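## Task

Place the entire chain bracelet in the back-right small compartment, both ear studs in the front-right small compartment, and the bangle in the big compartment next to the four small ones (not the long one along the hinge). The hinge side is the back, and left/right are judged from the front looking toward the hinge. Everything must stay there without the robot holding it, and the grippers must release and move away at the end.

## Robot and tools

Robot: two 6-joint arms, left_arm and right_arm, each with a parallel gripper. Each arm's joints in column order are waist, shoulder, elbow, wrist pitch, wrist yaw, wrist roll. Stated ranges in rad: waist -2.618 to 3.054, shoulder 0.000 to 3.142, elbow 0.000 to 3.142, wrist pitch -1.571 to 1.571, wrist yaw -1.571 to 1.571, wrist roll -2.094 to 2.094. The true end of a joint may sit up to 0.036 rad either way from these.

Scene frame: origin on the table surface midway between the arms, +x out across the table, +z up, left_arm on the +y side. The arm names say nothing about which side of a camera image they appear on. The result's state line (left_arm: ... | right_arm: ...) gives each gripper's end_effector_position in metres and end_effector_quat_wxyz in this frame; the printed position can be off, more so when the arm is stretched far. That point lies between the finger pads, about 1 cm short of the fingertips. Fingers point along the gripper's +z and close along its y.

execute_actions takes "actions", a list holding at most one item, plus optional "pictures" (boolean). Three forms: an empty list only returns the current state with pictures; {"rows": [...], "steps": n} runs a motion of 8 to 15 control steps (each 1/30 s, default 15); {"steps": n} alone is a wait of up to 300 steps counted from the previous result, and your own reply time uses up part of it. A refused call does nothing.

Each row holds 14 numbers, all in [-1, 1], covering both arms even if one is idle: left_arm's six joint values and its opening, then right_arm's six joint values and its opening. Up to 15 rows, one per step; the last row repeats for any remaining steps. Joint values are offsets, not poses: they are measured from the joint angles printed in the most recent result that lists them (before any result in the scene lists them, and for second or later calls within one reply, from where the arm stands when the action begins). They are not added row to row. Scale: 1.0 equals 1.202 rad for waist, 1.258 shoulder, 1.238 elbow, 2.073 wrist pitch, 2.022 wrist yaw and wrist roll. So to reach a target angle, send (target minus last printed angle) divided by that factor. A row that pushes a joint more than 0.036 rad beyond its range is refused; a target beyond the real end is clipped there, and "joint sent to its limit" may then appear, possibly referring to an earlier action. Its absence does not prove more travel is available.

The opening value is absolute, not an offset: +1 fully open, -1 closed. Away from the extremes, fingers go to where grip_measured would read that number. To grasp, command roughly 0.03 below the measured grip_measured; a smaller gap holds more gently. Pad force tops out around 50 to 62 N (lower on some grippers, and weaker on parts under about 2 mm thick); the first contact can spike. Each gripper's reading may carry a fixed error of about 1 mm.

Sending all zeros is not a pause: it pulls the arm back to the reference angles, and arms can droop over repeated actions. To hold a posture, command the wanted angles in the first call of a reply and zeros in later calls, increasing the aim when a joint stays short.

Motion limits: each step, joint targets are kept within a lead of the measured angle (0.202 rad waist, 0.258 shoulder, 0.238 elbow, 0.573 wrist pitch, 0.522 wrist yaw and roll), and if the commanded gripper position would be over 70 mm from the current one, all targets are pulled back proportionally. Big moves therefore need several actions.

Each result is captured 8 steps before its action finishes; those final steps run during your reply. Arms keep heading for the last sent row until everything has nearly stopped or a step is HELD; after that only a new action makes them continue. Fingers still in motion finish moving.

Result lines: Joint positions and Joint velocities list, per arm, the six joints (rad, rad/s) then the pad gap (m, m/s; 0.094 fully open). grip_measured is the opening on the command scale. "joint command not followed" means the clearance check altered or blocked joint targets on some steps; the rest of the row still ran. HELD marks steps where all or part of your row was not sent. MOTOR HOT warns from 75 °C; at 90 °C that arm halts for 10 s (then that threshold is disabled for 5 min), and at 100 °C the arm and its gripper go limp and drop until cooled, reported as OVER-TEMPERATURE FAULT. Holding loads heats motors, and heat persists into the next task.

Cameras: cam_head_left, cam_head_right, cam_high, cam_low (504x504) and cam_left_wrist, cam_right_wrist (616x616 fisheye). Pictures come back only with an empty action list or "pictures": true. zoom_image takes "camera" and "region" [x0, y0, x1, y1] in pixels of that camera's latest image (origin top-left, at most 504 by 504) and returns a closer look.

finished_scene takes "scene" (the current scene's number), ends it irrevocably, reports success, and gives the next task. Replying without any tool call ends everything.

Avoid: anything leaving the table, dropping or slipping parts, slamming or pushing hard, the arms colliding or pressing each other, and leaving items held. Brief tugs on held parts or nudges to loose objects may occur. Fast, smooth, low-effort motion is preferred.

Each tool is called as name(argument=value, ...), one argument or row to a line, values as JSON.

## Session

execute_actions(
  actions=[],
)

Scene clock: 0.00 s of 5600.00 s.
left_arm: end_effector_position=(+0.2848, +0.5137, +0.1159) grip_measured=+1.000 end_effector_quat_wxyz=(+0.009, +0.269, +0.962, -0.051) | right_arm: end_effector_position=(+0.1521, -0.0317, +0.3019) grip_measured=+1.000 end_effector_quat_wxyz=(+0.386, -0.358, +0.581, +0.620)
Joint positions: left_arm=[ 0.308  1.939  1.693 -1.382  0.085  1.051  0.094] | right_arm=[ 0.518  1.014  0.527  0.614 -1.002  0.567  0.094]
Joint velocities: left_arm=[-0.002 -0.012  0.017  0.037  0.051 -0.007  0.   ] | right_arm=[-0.002 -0.002  0.032 -0.037 -0.022 -0.022  0.   ]
Motor temperatures (°C, as the motors report them): left_arm=[28 25 26 25 26 25] | right_arm=[28 29 28 27 26 25]

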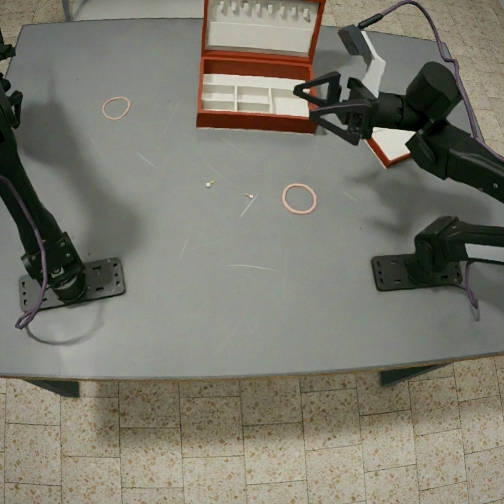

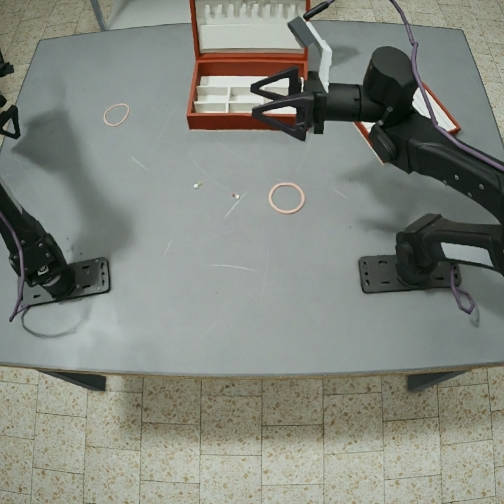

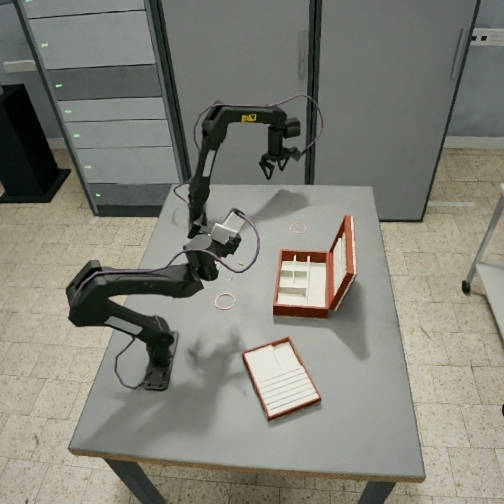

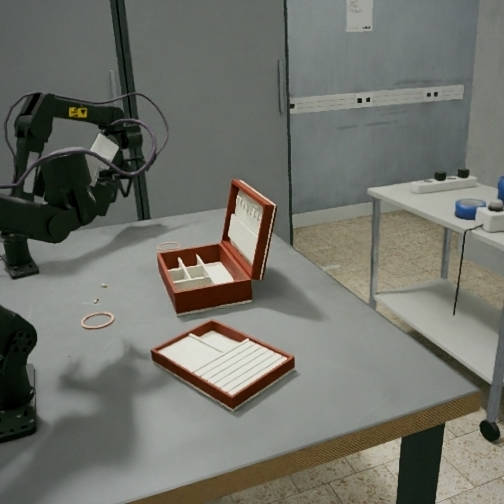

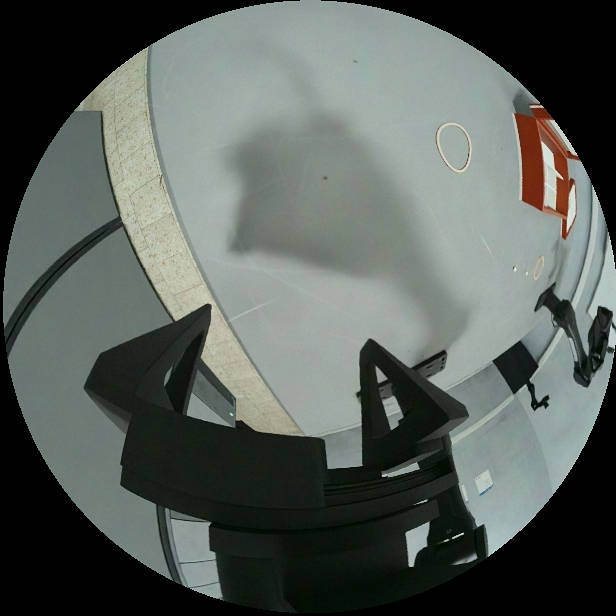

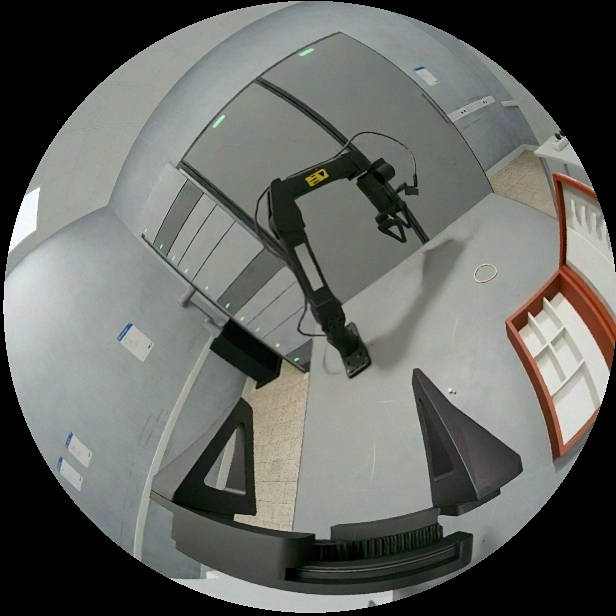

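execute_actions(
  actions=[
    {"rows":[[-0.3,0.05,0.05,0.05,-0.042,-0.3,0.3,0.2,0.2,0.25,-0.4,0.3,-0.28,0.3],[-0.3,0.05,0.05,0.05,-0.042,-0.3,0.3,0.2,0.2,0.25,-0.4,0.3,-0.28,0.3],[-0.3,0.05,0.05,0.05,-0.042,-0.3,0.3,0.2,0.2,0.25,-0.4,0.3,-0.28,0.3],[-0.3,0.05,0.05,0.05,-0.042,-0.3,0.3,0.2,0.2,0.25,-0.4,0.3,-0.28,0.3],[-0.575,0.12,0.09,0.112,-0.042,-0.52,-0.5,0.434,0.4,0.44,-0.739,0.4955,-0.28,-0.6]],"steps":15},
  ],
)

execute_actions(
  actions=[
    {"steps":30},
  ],
)

zoom_image(
  camera="cam_head_left",
  region=[180, 160, 280, 220],
)

Scene clock: 1.47 s of 5600.00 s.
left_arm: end_effector_position=(+0.3639, +0.4242, +0.1008) grip_measured=-0.404 end_effector_quat_wxyz=(+0.025, +0.165, +0.986, +0.000) | right_arm: end_effector_position=(+0.1935, +0.0727, +0.2279) grip_measured=-0.445 end_effector_quat_wxyz=(+0.354, -0.406, +0.728, +0.424)
Joint positions: left_arm=[-0.02   2.03   1.765 -1.258  0.016  0.506  0.028] | right_arm=[ 0.861  1.402  0.958  0.    -0.438  0.167  0.026]
Joint velocities: left_arm=[-1.56   0.569  0.271  0.842 -0.081 -2.176 -0.192] | right_arm=[ 1.663  1.858  1.824 -2.513  2.659 -0.857 -0.306]
Motor temperatures (°C, as the motors report them): left_arm=[28 26 26 25 26 25] | right_arm=[28 29 28 27 26 25]
Steps of this call (steps 1 to 37: nothing new was sent; steps 38 to 44: the first 7 steps of this action). Readings (joint positions):
38: left_arm=[0.290 1.945 1.699 -1.380 0.064 0.970] | right_arm=[0.546 1.035 0.556 0.550 -0.944 0.502]
39: left_arm=[0.256 1.955 1.712 -1.367 0.044 0.876] | right_arm=[0.601 1.091 0.620 0.462 -0.860 0.423]
41: left_arm=[0.153 1.975 1.729 -1.328 0.022 0.732] | right_arm=[0.706 1.212 0.763 0.260 -0.695 0.277]
44: the state above

Scene clock: 2.47 s of 5600.00 s.
left_arm: end_effector_position=(+0.3906, +0.2778, +0.0829) grip_measured=-0.498 end_effector_quat_wxyz=(+0.052, +0.095, +0.994, -0.009) | right_arm: end_effector_position=(+0.1213, -0.0501, +0.0763) grip_measured=-0.597 end_effector_quat_wxyz=(+0.071, -0.513, +0.854, +0.050)
Joint positions: left_arm=[-0.378  2.091  1.78  -1.154  0.008  0.007  0.024] | right_arm=[ 1.046  1.529  1.043 -0.911 -0.012  0.008  0.019]
Joint velocities: left_arm=[-0.027 -0.012 -0.002  0.007  0.022 -0.066 -0.001] | right_arm=[ 0.002  0.002 -0.017 -0.007 -0.007 -0.037  0.001]
Motor temperatures (°C, as the motors report them): left_arm=[28 26 26 25 26 25] | right_arm=[28 29 28 27 26 25]
Kept back: nothing.
Steps of this call (steps 1 to 8: the last 8 steps of your previous action; steps 9 to 30: the robot went on to your last target). Readings (joint positions):
1: left_arm=[-0.076 2.048 1.772 -1.232 0.014 0.427] | right_arm=[0.918 1.456 1.007 -0.080 -0.358 0.140]
2: left_arm=[-0.133 2.063 1.775 -1.211 0.013 0.358] | right_arm=[0.966 1.492 1.033 -0.159 -0.300 0.118]
4: left_arm=[-0.251 2.083 1.775 -1.182 0.010 0.249] | right_arm=[1.028 1.522 1.043 -0.329 -0.222 0.085]
8: left_arm=[-0.427 2.091 1.775 -1.156 0.016 0.108] | right_arm=[1.046 1.529 1.043 -0.669 -0.107 0.043]
30: the state above

Region (180, 160, 280, 220) of cam_head_left's 504x504 image, scaled by 5.040, with more detail than that image has; it fills the top 302 rows of this view, and the rest is white.

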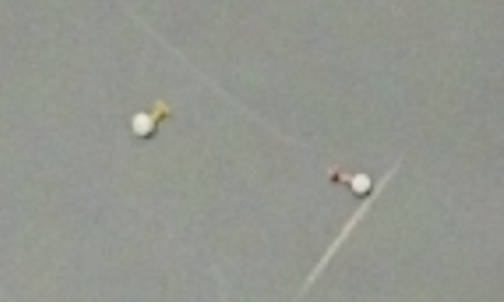

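execute_actions(
  actions=[
    {"rows":[[0,0.03,0.02,0,0,0,-0.5,0,0.04,0.03,0,0,0,-0.6],[0,0.05,0.025,0,0,0,-0.5,0,0.07,0.03,0,0,0,-0.6],[0,0.07,0.025,0,0,0,-0.5,0,0.1,0.03,0,0,0,-0.6],[0,0.095,0.025,0,0,0,-0.5,0,0.143,0.03,0,0,0,-0.6]],"steps":15},
  ],
)

execute_actions(
  actions=[
    {"steps":15},
  ],
  pictures=true,
)

Scene clock: 3.10 s of 5600.00 s.
left_arm: end_effector_position=(+0.3922, +0.2775, +0.0501) grip_measured=-0.498 end_effector_quat_wxyz=(+0.018, +0.094, +0.995, -0.006) | right_arm: end_effector_position=(+0.1204, -0.0521, +0.0355) grip_measured=-0.597 end_effector_quat_wxyz=(+0.009, -0.514, +0.857, +0.012)
Joint positions: left_arm=[-0.378  2.184  1.8   -1.15   0.008  0.007  0.024] | right_arm=[ 1.046  1.701  1.068 -0.909 -0.012  0.008  0.019]
Joint velocities: left_arm=[-0.002  0.501 -0.017 -0.037 -0.051 -0.022  0.   ] | right_arm=[-0.002  0.637  0.012 -0.022 -0.022  0.037 -0.001]
Motor temperatures (°C, as the motors report them): left_arm=[28 26 26 25 26 25] | right_arm=[28 29 28 27 26 25]
Steps of this call (steps 1 to 12: the robot went on to your last target; steps 13 to 19: the first 7 steps of this action). Readings (joint positions):
13: left_arm=[-0.378 2.093 1.780 -1.154 0.008 0.007] | right_arm=[1.046 1.533 1.045 -0.914 -0.012 0.008]
14: left_arm=[-0.378 2.099 1.784 -1.156 0.008 0.007] | right_arm=[1.046 1.548 1.051 -0.915 -0.012 0.008]
16: left_arm=[-0.378 2.128 1.797 -1.155 0.008 0.007] | right_arm=[1.046 1.605 1.065 -0.914 -0.012 0.008]
19: the state above

Scene clock: 3.60 s of 5600.00 s.
left_arm: end_effector_position=(+0.3898, +0.2780, +0.0372) grip_measured=-0.498 end_effector_quat_wxyz=(+0.002, +0.094, +0.996, -0.004) | right_arm: end_effector_position=(+0.1193, -0.0541, +0.0292) grip_measured=-0.597 end_effector_quat_wxyz=(-0.001, -0.514, +0.857, +0.006)
Joint positions: left_arm=[-0.378  2.216  1.8   -1.15   0.008  0.007  0.024] | right_arm=[ 1.046  1.724  1.068 -0.91  -0.012  0.008  0.019]
Joint velocities: left_arm=[-0.017 -0.017 -0.007  0.007  0.037 -0.037 -0.001] | right_arm=[ 0.002 -0.012  0.007 -0.066  0.022  0.022  0.001]
Motor temperatures (°C, as the motors report them): left_arm=[28 27 26 25 26 25] | right_arm=[28 29 29 27 26 25]
Kept back: nothing.
Steps of this call (steps 1 to 8: the last 8 steps of your previous action; steps 9 to 15: the robot went on to your last target). Readings (joint positions):
1: left_arm=[-0.378 2.199 1.800 -1.150 0.008 0.007] | right_arm=[1.046 1.717 1.068 -0.910 -0.012 0.008]
2: left_arm=[-0.378 2.209 1.800 -1.150 0.008 0.007] | right_arm=[1.046 1.724 1.068 -0.910 -0.012 0.008]
4: left_arm=[-0.378 2.216 1.800 -1.150 0.008 0.007] | right_arm=[1.046 1.724 1.068 -0.910 -0.012 0.008]
8: left_arm=[-0.378 2.216 1.800 -1.150 0.008 0.007] | right_arm=[1.046 1.724 1.068 -0.910 -0.012 0.008]
15: the state above

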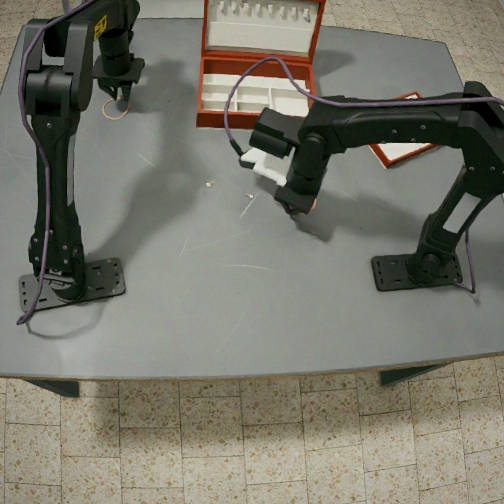

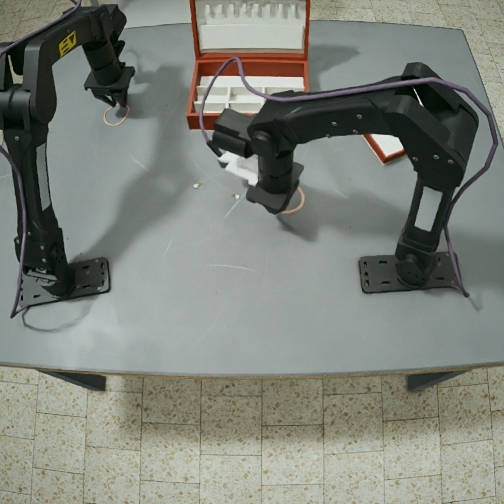

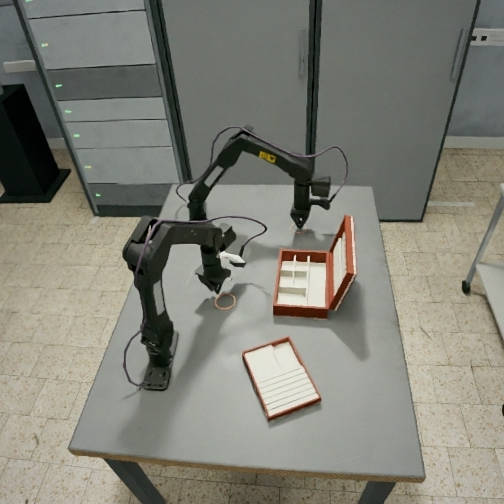

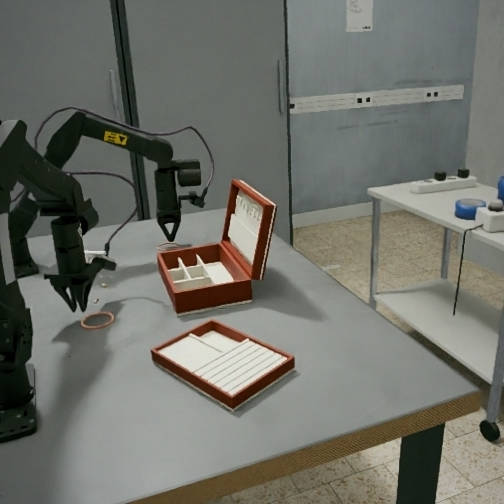

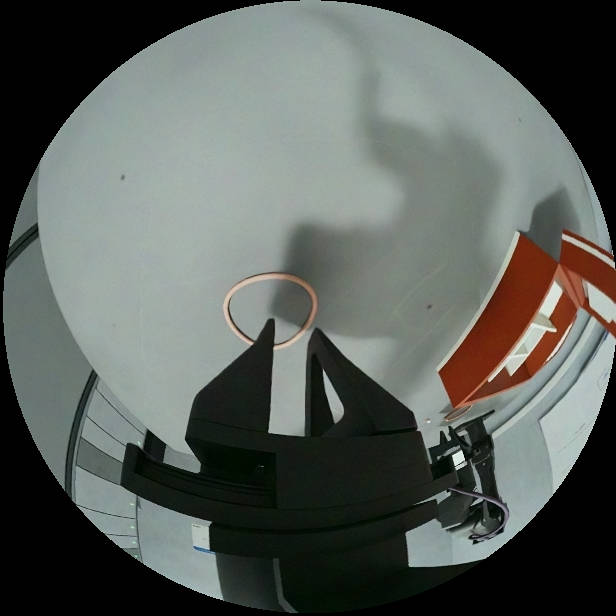

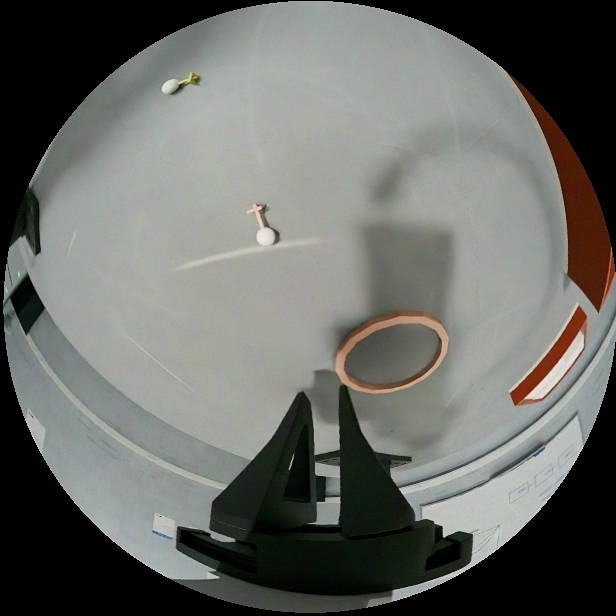

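execute_actions(
  actions=[
    {"rows":[[-0.027,0,-0.03,0.02,0,0,-0.5,-0.038,0.015,0,0.015,0,0,-0.6],[-0.027,0,-0.03,0.02,0,0,-0.5,-0.038,0.015,0,0.015,0,0,-0.6],[-0.027,0,-0.03,0.02,0,0,-0.5,-0.038,0.015,0,0.015,0,0,-0.6],[-0.027,0,-0.068,0.042,0,0,-0.6,-0.038,0.04,0,0.03,0,0,-0.6]],"steps":15},
  ],
)

execute_actions(
  actions=[
    {"steps":18},
  ],
  pictures=true,
)

Scene clock: 4.33 s of 5600.00 s.
left_arm: end_effector_position=(+0.3833, +0.2668, +0.0227) grip_measured=-0.598 end_effector_quat_wxyz=(+0.001, +0.109, +0.994, -0.004) | right_arm: end_effector_position=(+0.1322, -0.0557, +0.0192) grip_measured=-0.597 end_effector_quat_wxyz=(-0.003, -0.496, +0.868, +0.006)
Joint positions: left_arm=[-0.406  2.214  1.739 -1.094  0.008  0.007  0.019] | right_arm=[ 1.003  1.76   1.068 -0.878 -0.014  0.008  0.019]
Joint velocities: left_arm=[-0.09  -0.002 -0.266  0.051 -0.022 -0.007 -0.001] | right_arm=[-0.012  0.222 -0.002  0.095  0.007 -0.066 -0.   ]
Motor temperatures (°C, as the motors report them): left_arm=[28 27 26 25 26 25] | right_arm=[28 29 29 27 26 25]
Steps of this call (steps 1 to 15: the robot went on to your last target; steps 16 to 22: the first 7 steps of this action). Readings (joint positions):
16: left_arm=[-0.379 2.216 1.797 -1.145 0.008 0.007] | right_arm=[1.041 1.725 1.068 -0.909 -0.014 0.008]
17: left_arm=[-0.383 2.216 1.793 -1.138 0.008 0.007] | right_arm=[1.033 1.726 1.068 -0.906 -0.014 0.008]
19: left_arm=[-0.393 2.215 1.775 -1.119 0.008 0.007] | right_arm=[1.013 1.735 1.068 -0.898 -0.014 0.008]
22: the state above

Scene clock: 4.93 s of 5600.00 s.
left_arm: end_effector_position=(+0.3856, +0.2650, +0.0203) grip_measured=-0.598 end_effector_quat_wxyz=(+0.007, +0.110, +0.994, -0.005) | right_arm: end_effector_position=(+0.1336, -0.0532, +0.0162) grip_measured=-0.597 end_effector_quat_wxyz=(-0.001, -0.496, +0.868, +0.007)
Joint positions: left_arm=[-0.409  2.214  1.729 -1.071  0.008  0.007  0.019] | right_arm=[ 1.003  1.771  1.068 -0.862 -0.014  0.008  0.019]
Joint velocities: left_arm=[ 0.002  0.002 -0.022 -0.007 -0.051 -0.007  0.   ] | right_arm=[ 0.002  0.007 -0.027 -0.081 -0.007 -0.066 -0.   ]
Motor temperatures (°C, as the motors report them): left_arm=[28 27 26 25 26 25] | right_arm=[28 29 29 27 26 25]
Kept back: nothing.
Steps of this call (steps 1 to 8: the last 8 steps of your previous action; steps 9 to 18: the robot went on to your last target). Readings (joint positions):
1: left_arm=[-0.408 2.214 1.732 -1.093 0.008 0.007] | right_arm=[1.003 1.767 1.068 -0.875 -0.014 0.008]
2: left_arm=[-0.409 2.214 1.730 -1.091 0.008 0.007] | right_arm=[1.003 1.770 1.068 -0.872 -0.014 0.008]
4: left_arm=[-0.409 2.214 1.729 -1.086 0.008 0.007] | right_arm=[1.003 1.771 1.068 -0.869 -0.014 0.008]
8: left_arm=[-0.409 2.214 1.729 -1.076 0.008 0.007] | right_arm=[1.003 1.771 1.068 -0.864 -0.014 0.008]
18: the state above

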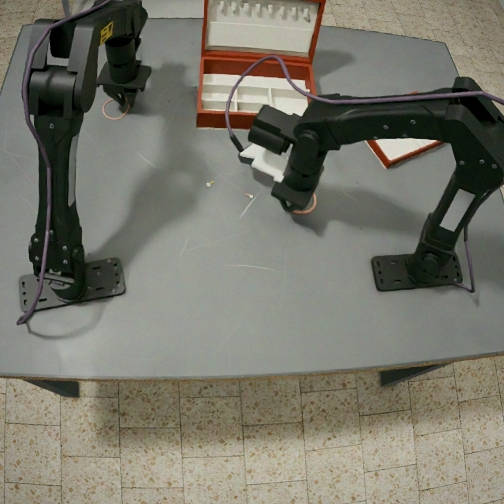

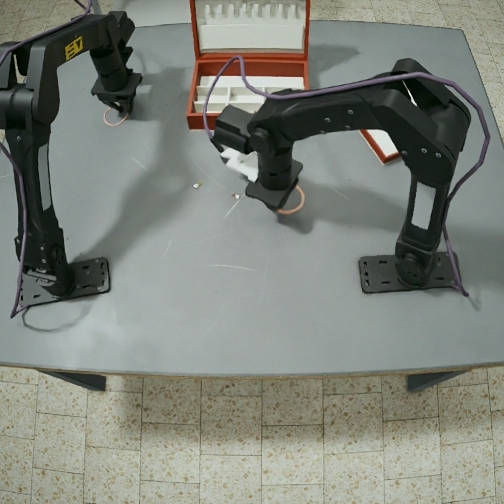

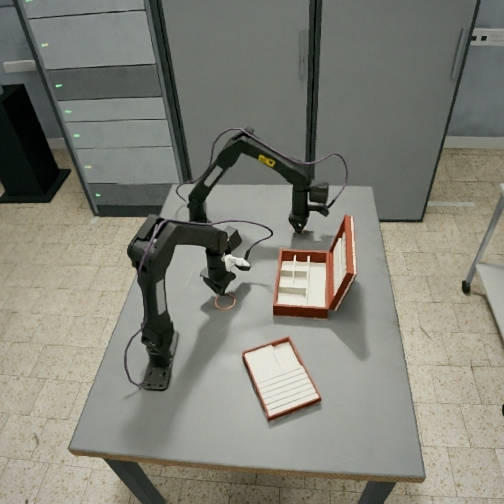

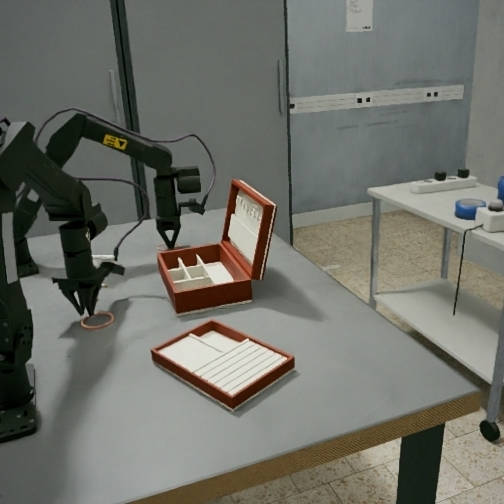

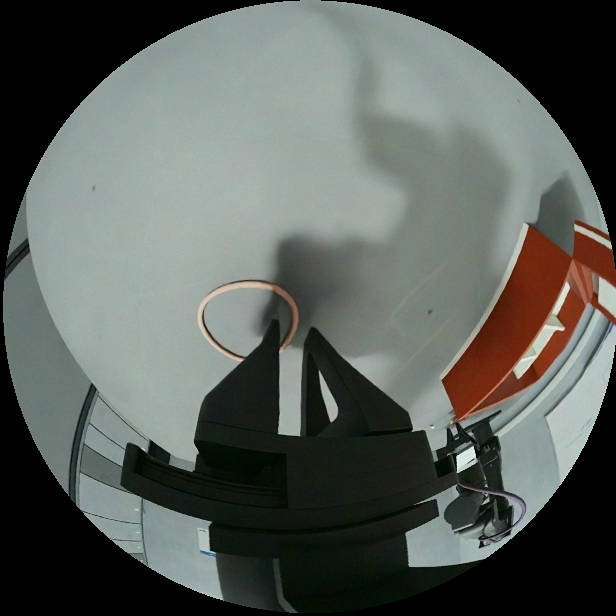

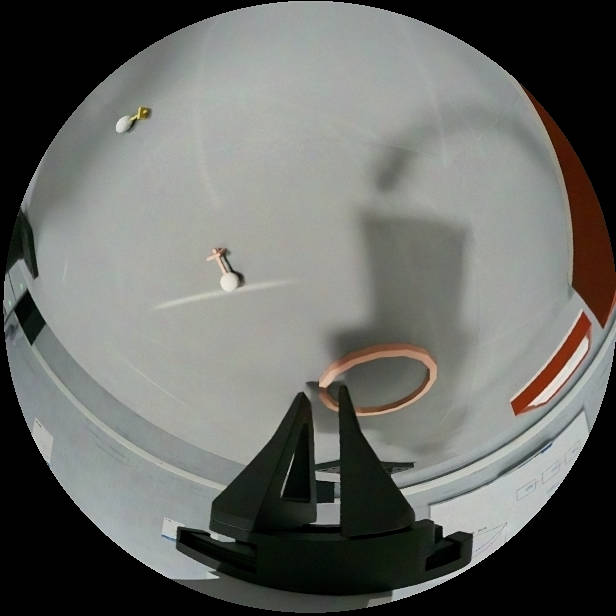

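execute_actions(
  actions=[
    {"rows":[[0,0,-0.038,0.012,0,0,-0.6,0,0.025,0,0.016,0,0,-0.6]],"steps":15},
  ],
)

execute_actions(
  actions=[
    {"steps":9},
  ],
)

Scene clock: 5.43 s of 5600.00 s.
left_arm: end_effector_position=(+0.3814, +0.2659, +0.0139) grip_measured=-0.598 end_effector_quat_wxyz=(+0.002, +0.110, +0.994, -0.004) | right_arm: end_effector_position=(+0.1341, -0.0524, +0.0091) grip_measured=-0.597 end_effector_quat_wxyz=(-0.006, -0.496, +0.868, +0.005)
Joint positions: left_arm=[-0.409  2.214  1.703 -1.055  0.008  0.007  0.019] | right_arm=[ 1.003  1.797  1.068 -0.847 -0.014  0.008  0.019]
Joint velocities: left_arm=[ 0.002  0.017  0.002  0.066  0.007 -0.066 -0.001] | right_arm=[ 0.012  0.022  0.007  0.007 -0.051 -0.051  0.   ]
Motor temperatures (°C, as the motors report them): left_arm=[28 27 26 25 26 25] | right_arm=[28 30 29 27 26 25]
Steps of this call (steps 1 to 8: the robot went on to your last target; steps 9 to 15: the first 7 steps of this action). Readings (joint positions):
9: left_arm=[-0.409 2.214 1.724 -1.066 0.008 0.007] | right_arm=[1.003 1.773 1.068 -0.861 -0.014 0.008]
10: left_arm=[-0.409 2.214 1.719 -1.061 0.008 0.007] | right_arm=[1.003 1.778 1.068 -0.856 -0.014 0.008]
12: left_arm=[-0.409 2.214 1.705 -1.057 0.008 0.007] | right_arm=[1.003 1.789 1.068 -0.851 -0.014 0.008]
15: the state above

Scene clock: 5.73 s of 5600.00 s.
left_arm: end_effector_position=(+0.3816, +0.2659, +0.0139) grip_measured=-0.598 end_effector_quat_wxyz=(+0.002, +0.110, +0.994, -0.004) | right_arm: end_effector_position=(+0.1346, -0.0515, +0.0091) grip_measured=-0.597 end_effector_quat_wxyz=(-0.004, -0.496, +0.868, +0.006)
Joint positions: left_arm=[-0.409  2.214  1.703 -1.054  0.008  0.007  0.019] | right_arm=[ 1.003  1.797  1.068 -0.843 -0.014  0.008  0.019]
Joint velocities: left_arm=[ 0.017  0.012  0.012 -0.022 -0.066 -0.051 -0.001] | right_arm=[-0.002  0.022  0.022  0.022 -0.007 -0.066 -0.001]
Motor temperatures (°C, as the motors report them): left_arm=[28 27 26 25 26 25] | right_arm=[28 30 29 27 26 25]
Kept back: nothing.
Steps of this call (steps 1 to 8: the last 8 steps of your previous action; step 9: the robot went on to your last target). Readings (joint positions):
1: left_arm=[-0.409 2.214 1.703 -1.054 0.008 0.007] | right_arm=[1.003 1.797 1.068 -0.846 -0.014 0.008]
2: left_arm=[-0.409 2.214 1.703 -1.054 0.008 0.007] | right_arm=[1.003 1.797 1.068 -0.846 -0.014 0.008]
4: left_arm=[-0.409 2.214 1.703 -1.054 0.008 0.007] | right_arm=[1.003 1.797 1.068 -0.844 -0.014 0.008]
8: left_arm=[-0.409 2.214 1.703 -1.054 0.008 0.007] | right_arm=[1.003 1.797 1.068 -0.843 -0.014 0.008]
9: the state above

execute_actions(
  actions=[
    {"rows":[[0,0,-0.02,0,0,0,-0.7,0,0,0,0,0,0,-0.7],[0,0,-0.02,0,0,0,-0.78,0,0,0,0,0,0,-0.78],[0,0,-0.02,0,0,0,-0.85,0,0,0,0,0,0,-0.85],[0,0,-0.02,0,0,0,-0.9,0,0,0,0,0,0,-0.9],[0,0,-0.02,0,0,0,-0.95,0,0,0,0,0,0,-0.95],[0,0,-0.02,0,0,0,-1,0,0,0,0,0,0,-1]],"steps":15},
  ],
)

execute_actions(
  actions=[
    {"rows":[[0,-0.015,0.01,-0.005,0,0,-1,0,-0.02,0.015,-0.015,0,0,-1],[0,-0.02,0.015,-0.01,0,0,-1,0,-0.03,0.03,-0.03,0,0,-1],[0,-0.025,0.02,-0.015,0,0,-1,0,-0.04,0.045,-0.045,0,0,-1],[0,-0.03,0.025,-0.02,0,0,-1,0,-0.05,0.06,-0.06,0,0,-1],[0,-0.035,0.03,-0.025,0,0,-1,0,-0.06,0.08,-0.075,0,0,-1],[0,-0.04,0.035,-0.03,0,0,-1,0,-0.07,0.1,-0.09,0,0,-1],[0,-0.045,0.04,-0.035,0,0,-1,0,-0.08,0.12,-0.11,0,0,-1],[0,-0.05,0.045,-0.04,0,0,-1,0,-0.09,0.14,-0.13,0,0,-1],[0,-0.055,0.05,-0.045,0,0,-1,0,-0.1,0.16,-0.15,0,0,-1],[0,-0.06,0.055,-0.05,0,0,-1,0,-0.11,0.18,-0.165,0,0,-1],[0,-0.065,0.06,-0.055,0,0,-1,0,-0.12,0.2,-0.18,0,0,-1],[0,-0.07,0.065,-0.06,0,0,-1,0,-0.12,0.22,-0.195,0,0,-1],[0,-0.075,0.07,-0.065,0,0,-1,0,-0.12,0.24,-0.21,0,0,-1],[0,-0.08,0.075,-0.07,0,0,-1,0,-0.12,0.24,-0.21,0,0,-1],[0,-0.085,0.08,-0.075,0,0,-1,0,-0.12,0.24,-0.21,0,0,-1]],"steps":15},
  ],
)

execute_actions(
  actions=[
    {"steps":18},
  ],
  pictures=true,
)

Scene clock: 7.30 s of 5600.00 s.
left_arm: end_effector_position=(+0.3816, +0.2659, +0.0139) grip_measured=-0.974 end_effector_quat_wxyz=(+0.002, +0.110, +0.994, -0.004) | right_arm: end_effector_position=(+0.1346, -0.0515, +0.0091) grip_measured=-0.971 end_effector_quat_wxyz=(-0.004, -0.496, +0.868, +0.006)
Joint positions: left_arm=[-0.409  2.214  1.703 -1.054  0.008  0.007  0.001] | right_arm=[ 1.003  1.797  1.068 -0.843 -0.014  0.008  0.001]
Joint velocities: left_arm=[ 0.002  0.002  0.002  0.022  0.022  0.037 -0.005] | right_arm=[-0.017 -0.002 -0.002 -0.095  0.051 -0.007 -0.001]
Motor temperatures (°C, as the motors report them): left_arm=[28 28 26 25 26 25] | right_arm=[28 30 29 27 26 25]
Steps of this call (steps 1 to 15: the robot went on to your last target; steps 16 to 40: nothing new was sent; steps 41 to 47: the first 7 steps of this action). Readings (joint positions):
41: left_arm=[-0.409 2.214 1.703 -1.054 0.008 0.007] | right_arm=[1.003 1.797 1.068 -0.843 -0.014 0.008]
42: left_arm=[-0.409 2.214 1.703 -1.054 0.008 0.007] | right_arm=[1.003 1.797 1.068 -0.843 -0.014 0.008]
44: left_arm=[-0.409 2.214 1.703 -1.054 0.008 0.007] | right_arm=[1.003 1.797 1.068 -0.843 -0.014 0.008]
47: the state above

Scene clock: 7.80 s of 5600.00 s.
left_arm: end_effector_position=(+0.3779, +0.2667, +0.0231) grip_measured=-0.975 end_effector_quat_wxyz=(-0.001, +0.110, +0.994, -0.004) | right_arm: end_effector_position=(+0.1337, -0.0531, +0.0367) grip_measured=-0.971 end_effector_quat_wxyz=(-0.009, -0.496, +0.868, +0.003)
Joint positions: left_arm=[-0.409  2.196  1.711 -1.087  0.008  0.007  0.001] | right_arm=[ 1.003  1.755  1.137 -0.965 -0.014  0.008  0.001]
Joint velocities: left_arm=[-0.037 -0.159  0.183 -0.315 -0.037 -0.007  0.001] | right_arm=[ 0.002 -0.379  0.706 -0.711 -0.007  0.037 -0.   ]
Motor temperatures (°C, as the motors report them): left_arm=[28 28 26 25 26 25] | right_arm=[28 30 29 27 26 25]
Steps of this call (steps 1 to 8: the last 8 steps of your previous action; steps 9 to 15: the first 7 steps of this action, its rows measured from where the robot was after step 8). Readings (joint positions):
8: left_arm=[-0.409 2.214 1.703 -1.054 0.008 0.007] | right_arm=[1.003 1.797 1.068 -0.843 -0.014 0.008]
9: left_arm=[-0.409 2.214 1.703 -1.054 0.008 0.007] | right_arm=[1.003 1.797 1.068 -0.846 -0.014 0.008]
10: left_arm=[-0.409 2.214 1.703 -1.055 0.008 0.007] | right_arm=[1.003 1.795 1.069 -0.853 -0.014 0.008]
12: left_arm=[-0.409 2.211 1.703 -1.062 0.008 0.007] | right_arm=[1.003 1.786 1.081 -0.890 -0.014 0.008]
15: the state above

Scene clock: 8.40 s of 5600.00 s.
left_arm: end_effector_position=(+0.3783, +0.2666, +0.0733) grip_measured=-0.975 end_effector_quat_wxyz=(+0.022, +0.110, +0.994, -0.007) | right_arm: end_effector_position=(+0.1310, -0.0577, +0.1187) grip_measured=-0.971 end_effector_quat_wxyz=(-0.000, -0.496, +0.868, +0.008)
Joint positions: left_arm=[-0.409  2.115  1.784 -1.194  0.008  0.007  0.001] | right_arm=[ 1.003  1.649  1.35  -1.264 -0.014  0.008  0.001]
Joint velocities: left_arm=[ 0.007 -0.002  0.002 -0.051 -0.007 -0.051 -0.   ] | right_arm=[ 0.002 -0.022  0.007 -0.139 -0.007 -0.051 -0.   ]
Motor temperatures (°C, as the motors report them): left_arm=[28 28 26 25 26 25] | right_arm=[28 30 29 27 26 25]
Kept back: nothing.
Steps of this call (steps 1 to 8: the last 8 steps of your previous action; steps 9 to 18: the robot went on to your last target). Readings (joint positions):
1: left_arm=[-0.409 2.190 1.718 -1.096 0.008 0.007] | right_arm=[1.003 1.741 1.163 -0.993 -0.014 0.008]
2: left_arm=[-0.409 2.183 1.725 -1.104 0.008 0.007] | right_arm=[1.003 1.726 1.192 -1.021 -0.014 0.008]
4: left_arm=[-0.409 2.166 1.741 -1.121 0.008 0.007] | right_arm=[1.003 1.694 1.248 -1.079 -0.014 0.008]
8: left_arm=[-0.409 2.134 1.770 -1.156 0.008 0.007] | right_arm=[1.003 1.654 1.341 -1.181 -0.014 0.008]
18: the state above

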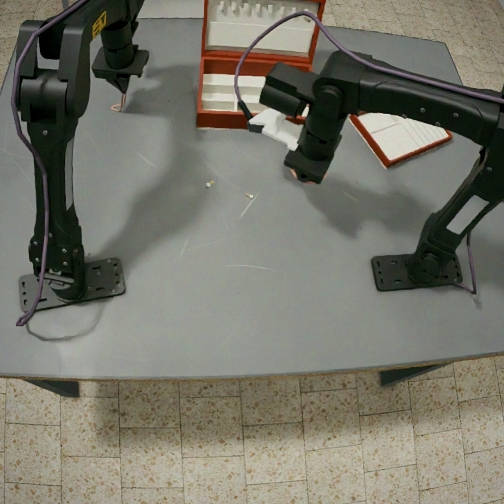

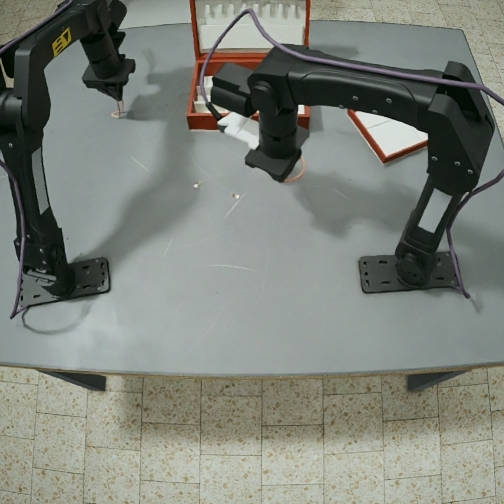

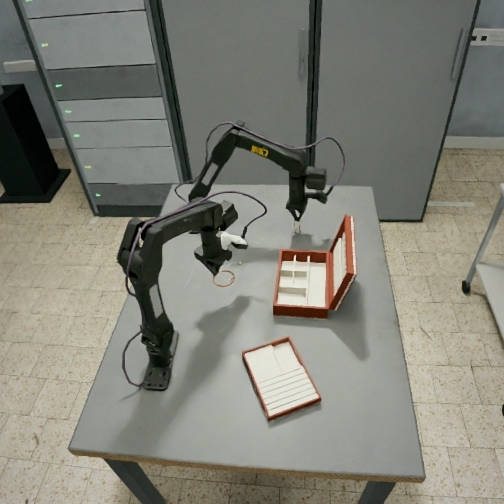

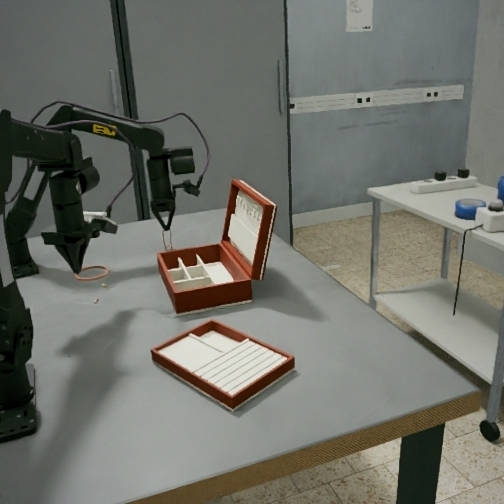

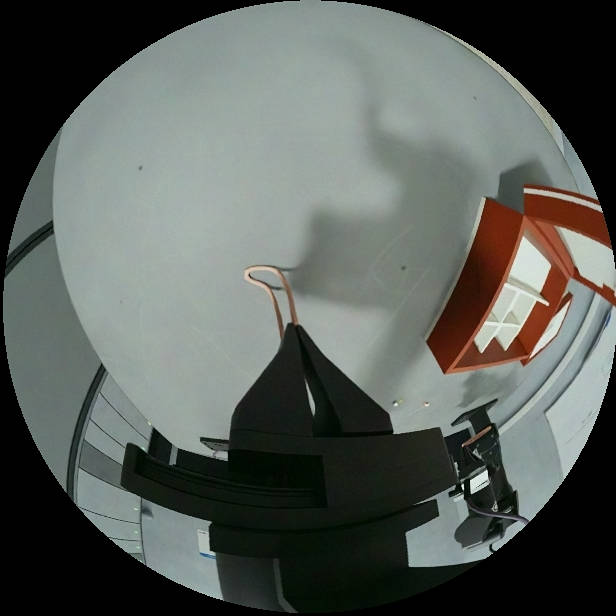

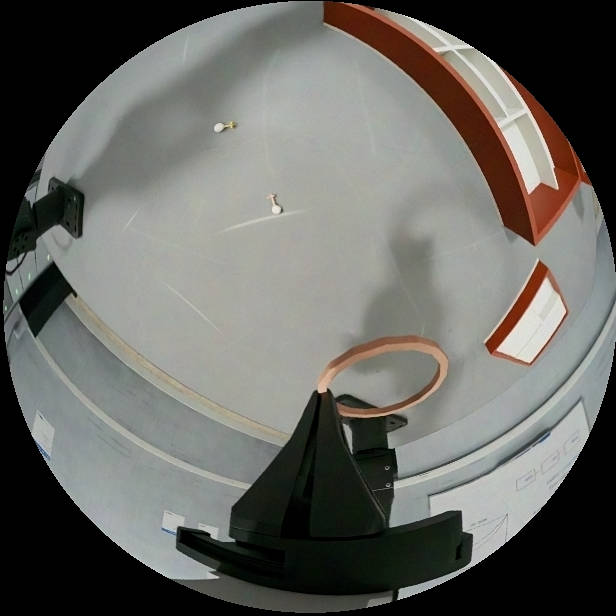

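execute_actions(
  actions=[
    {"rows":[[0,-0.015,0.01,-0.003,0,0,-1,-0.025,0.02,0.04,0,0,0,-1],[0,-0.02,0.01,-0.006,0,0,-1,-0.05,0.045,0.07,0.005,0,0,-1],[0,-0.025,0.015,-0.009,0,0,-1,-0.075,0.07,0.1,0.01,0,0,-1],[0,-0.03,0.015,-0.012,0,0,-1,-0.1,0.095,0.135,0.015,0,0,-1],[0,-0.035,0.02,-0.015,0,0,-1,-0.125,0.12,0.17,0.02,0,0,-1],[0,-0.04,0.02,-0.018,0,0,-1,-0.15,0.145,0.2,0.025,0,0,-1],[0,-0.045,0.025,-0.021,0,0,-1,-0.175,0.17,0.235,0.03,0,0,-1],[0,-0.05,0.025,-0.024,0,0,-1,-0.2,0.2,0.27,0.035,0,0,-1],[0,-0.055,0.03,-0.027,0,0,-1,-0.225,0.23,0.3,0.04,0,0,-1],[0,-0.06,0.03,-0.03,0,0,-1,-0.25,0.255,0.335,0.045,0,0,-1],[0,-0.065,0.035,-0.033,0,0,-1,-0.275,0.28,0.37,0.05,0,0,-1],[0,-0.07,0.035,-0.036,0,0,-1,-0.3,0.31,0.4,0.055,0,0,-1],[0,-0.075,0.04,-0.039,0,0,-1,-0.325,0.34,0.43,0.06,0,0,-1],[0,-0.08,0.04,-0.042,0,0,-1,-0.35,0.365,0.46,0.065,0,0,-1],[0,-0.085,0.045,-0.045,0,0,-1,-0.377,0.39,0.485,0.065,0,0,-1]],"steps":15},
  ],
)

execute_actions(
  actions=[
    {"steps":25},
  ],
)

execute_actions(
  actions=[
    {"rows":[[0,-0.015,0.01,-0.003,0,0,-1,0,0.01,0.01,0,0,0,-1],[0,-0.02,0.01,-0.006,0,0,-1,0,0.02,0.01,0,0,0,-1],[0,-0.025,0.015,-0.009,0,0,-1,0,0.03,0.01,0,0,0,-1],[0,-0.03,0.015,-0.012,0,0,-1,0,0.04,0.01,0,0,0,-1],[0,-0.035,0.02,-0.015,0,0,-1,0,0.05,0.01,0,0,0,-1],[0,-0.04,0.02,-0.018,0,0,-1,0,0.05,0.01,0,0,0,-1],[0,-0.045,0.025,-0.021,0,0,-1,0,0.05,0.01,0,0,0,-1],[0,-0.05,0.025,-0.024,0,0,-1,0,0.05,0.01,0,0,0,-1],[0,-0.055,0.03,-0.027,0,0,-1,0,0.05,0.01,0,0,0,-1],[0,-0.06,0.03,-0.03,0,0,-1,0,0.05,0.01,0,0,0,-1],[0,-0.065,0.035,-0.033,0,0,-1,0,0.05,0.01,0,0,0,-1],[0,-0.07,0.035,-0.036,0,0,-1,0,0.05,0.01,0,0,0,-1],[0,-0.075,0.04,-0.039,0,0,-1,0,0.05,0.01,0,0,0,-1],[0,-0.08,0.04,-0.042,0,0,-1,0,0.05,0.01,0,0,0,-1],[0,-0.085,0.045,-0.045,0,0,-1,0,0.05,0.01,0,0,0,-1]],"steps":15},
  ],
)

execute_actions(
  actions=[
    {"steps":15},
  ],
  pictures=true,
)

Scene clock: 10.30 s of 5600.00 s.
left_arm: end_effector_position=(+0.3753, +0.2672, +0.0809) grip_measured=-0.975 end_effector_quat_wxyz=(+0.024, +0.110, +0.994, -0.007) | right_arm: end_effector_position=(+0.1983, -0.0381, +0.1246) grip_measured=-0.971 end_effector_quat_wxyz=(+0.023, -0.433, +0.901, +0.023)
Joint positions: left_arm=[-0.409  2.096  1.784 -1.209  0.008  0.007  0.001] | right_arm=[ 0.86   1.802  1.55  -1.258 -0.022  0.008  0.001]
Joint velocities: left_arm=[-0.007 -0.227 -0.007 -0.154  0.051  0.051  0.   ] | right_arm=[-0.926  0.96   1.219  0.242 -0.022  0.022  0.001]
Motor temperatures (°C, as the motors report them): left_arm=[28 29 27 25 26 25] | right_arm=[28 30 29 27 26 25]
Steps of this call (steps 1 to 30: the robot went on to your last target; steps 31 to 50: nothing new was sent; steps 51 to 57: the first 7 steps of this action). Readings (joint positions):
51: left_arm=[-0.409 2.115 1.784 -1.199 0.008 0.007] | right_arm=[1.001 1.651 1.354 -1.274 -0.015 0.008]
52: left_arm=[-0.409 2.115 1.784 -1.199 0.008 0.007] | right_arm=[0.992 1.661 1.367 -1.279 -0.017 0.008]
54: left_arm=[-0.409 2.112 1.784 -1.200 0.008 0.007] | right_arm=[0.952 1.705 1.426 -1.282 -0.020 0.008]
57: the state above

Scene clock: 11.13 s of 5600.00 s.
left_arm: end_effector_position=(+0.3696, +0.2685, +0.1196) grip_measured=-0.975 end_effector_quat_wxyz=(+0.048, +0.110, +0.993, -0.009) | right_arm: end_effector_position=(+0.3744, -0.0515, +0.0979) grip_measured=-0.971 end_effector_quat_wxyz=(+0.097, -0.285, +0.953, +0.035)
Joint positions: left_arm=[-0.409  2.019  1.82  -1.275  0.008  0.007  0.001] | right_arm=[ 0.546  2.153  1.92  -1.131 -0.011  0.008  0.001]
Joint velocities: left_arm=[ 0.017 -0.002  0.002 -0.022 -0.051  0.007  0.001] | right_arm=[-0.002 -0.007  0.007 -0.037 -0.11   0.022 -0.001]
Motor temperatures (°C, as the motors report them): left_arm=[28 29 27 25 26 25] | right_arm=[28 30 29 27 26 25]
Kept back: nothing.
Steps of this call (steps 1 to 8: the last 8 steps of your previous action; steps 9 to 25: the robot went on to your last target). Readings (joint positions):
1: left_arm=[-0.409 2.088 1.784 -1.214 0.008 0.007] | right_arm=[0.827 1.837 1.593 -1.246 -0.022 0.008]
2: left_arm=[-0.409 2.081 1.786 -1.220 0.008 0.007] | right_arm=[0.795 1.872 1.635 -1.234 -0.022 0.008]
4: left_arm=[-0.409 2.066 1.794 -1.231 0.008 0.007] | right_arm=[0.733 1.942 1.719 -1.211 -0.022 0.008]
8: left_arm=[-0.409 2.037 1.810 -1.251 0.008 0.007] | right_arm=[0.613 2.081 1.874 -1.166 -0.022 0.008]
25: the state above

Scene clock: 11.37 s of 5600.00 s.
left_arm: end_effector_position=(+0.3665, +0.2692, +0.1266) grip_measured=-0.975 end_effector_quat_wxyz=(+0.051, +0.110, +0.993, -0.009) | right_arm: end_effector_position=(+0.3732, -0.0523, +0.0791) grip_measured=-0.971 end_effector_quat_wxyz=(+0.077, -0.286, +0.955, +0.029)
Joint positions: left_arm=[-0.409  2.001  1.82  -1.288  0.008  0.007  0.001] | right_arm=[ 0.546  2.195  1.92  -1.132 -0.011  0.008  0.001]
Joint velocities: left_arm=[-0.017 -0.198 -0.002 -0.168 -0.022  0.037  0.   ] | right_arm=[-0.012  0.339 -0.002  0.022 -0.022 -0.022  0.001]
Motor temperatures (°C, as the motors report them): left_arm=[28 29 27 25 26 25] | right_arm=[28 30 29 27 26 25]
Steps of this call (steps 1 to 7: the first 7 steps of this action). Readings (joint positions):
1: left_arm=[-0.409 2.019 1.820 -1.275 0.008 0.007] | right_arm=[0.546 2.153 1.920 -1.131 -0.011 0.008]
2: left_arm=[-0.409 2.019 1.820 -1.275 0.008 0.007] | right_arm=[0.546 2.154 1.920 -1.132 -0.011 0.008]
4: left_arm=[-0.409 2.017 1.820 -1.278 0.008 0.007] | right_arm=[0.546 2.163 1.920 -1.132 -0.011 0.008]
7: the state above

Scene clock: 11.87 s of 5600.00 s.
left_arm: end_effector_position=(+0.3570, +0.2712, +0.1643) grip_measured=-0.975 end_effector_quat_wxyz=(+0.076, +0.110, +0.991, -0.012) | right_arm: end_effector_position=(+0.3720, -0.0531, +0.0653) grip_measured=-0.971 end_effector_quat_wxyz=(+0.062, -0.286, +0.956, +0.025)
Joint positions: left_arm=[-0.409  1.923  1.857 -1.351  0.008  0.007  0.001] | right_arm=[ 0.546  2.225  1.92  -1.132 -0.011  0.008  0.001]
Joint velocities: left_arm=[ 0.012  0.002  0.002 -0.022  0.007  0.022 -0.001] | right_arm=[-0.012 -0.012 -0.007 -0.022  0.007 -0.081  0.   ]
Motor temperatures (°C, as the motors report them): left_arm=[28 29 27 25 26 25] | right_arm=[28 31 29 27 26 25]
Kept back: nothing.
Steps of this call (steps 1 to 8: the last 8 steps of your previous action; steps 9 to 15: the robot went on to your last target). Readings (joint positions):
1: left_arm=[-0.409 1.993 1.820 -1.293 0.008 0.007] | right_arm=[0.546 2.205 1.920 -1.132 -0.011 0.008]
2: left_arm=[-0.409 1.985 1.823 -1.299 0.008 0.007] | right_arm=[0.546 2.214 1.920 -1.132 -0.011 0.008]
4: left_arm=[-0.409 1.970 1.831 -1.310 0.008 0.007] | right_arm=[0.546 2.224 1.920 -1.132 -0.011 0.008]
8: left_arm=[-0.409 1.941 1.846 -1.332 0.008 0.007] | right_arm=[0.546 2.225 1.920 -1.132 -0.011 0.008]
15: the state above

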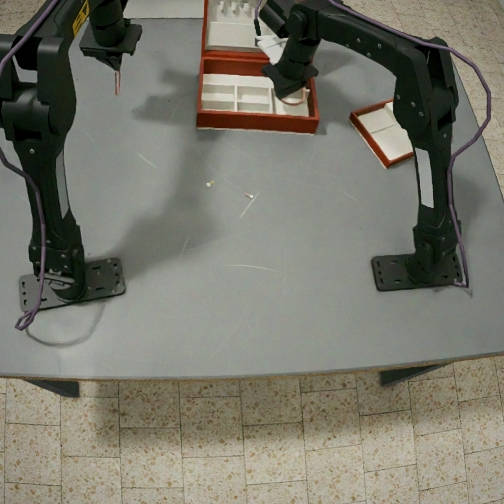

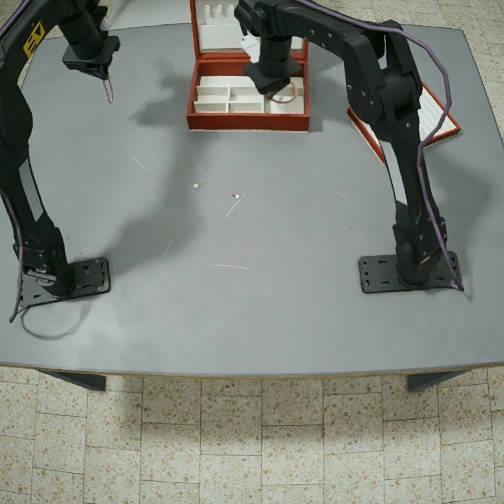

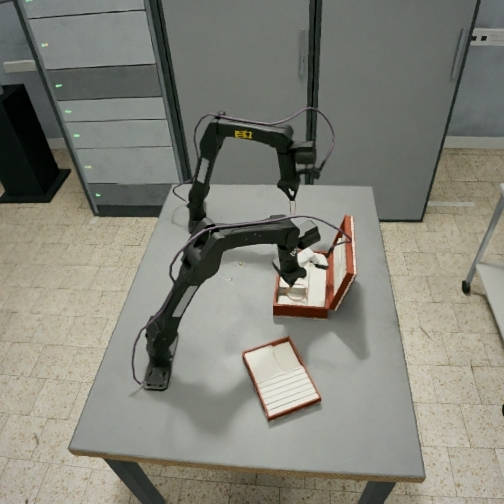

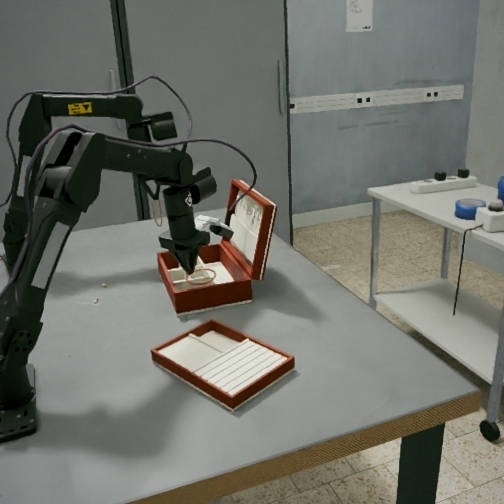

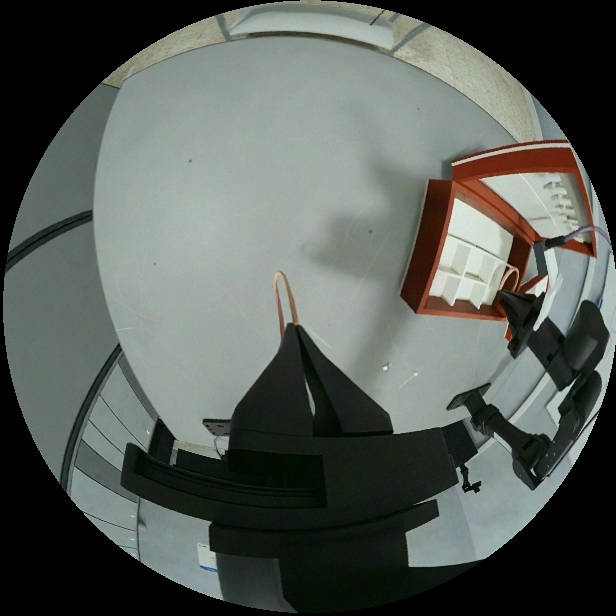

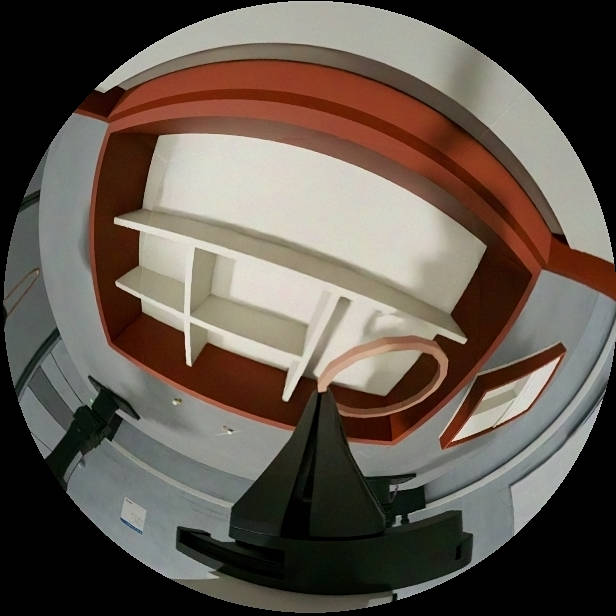

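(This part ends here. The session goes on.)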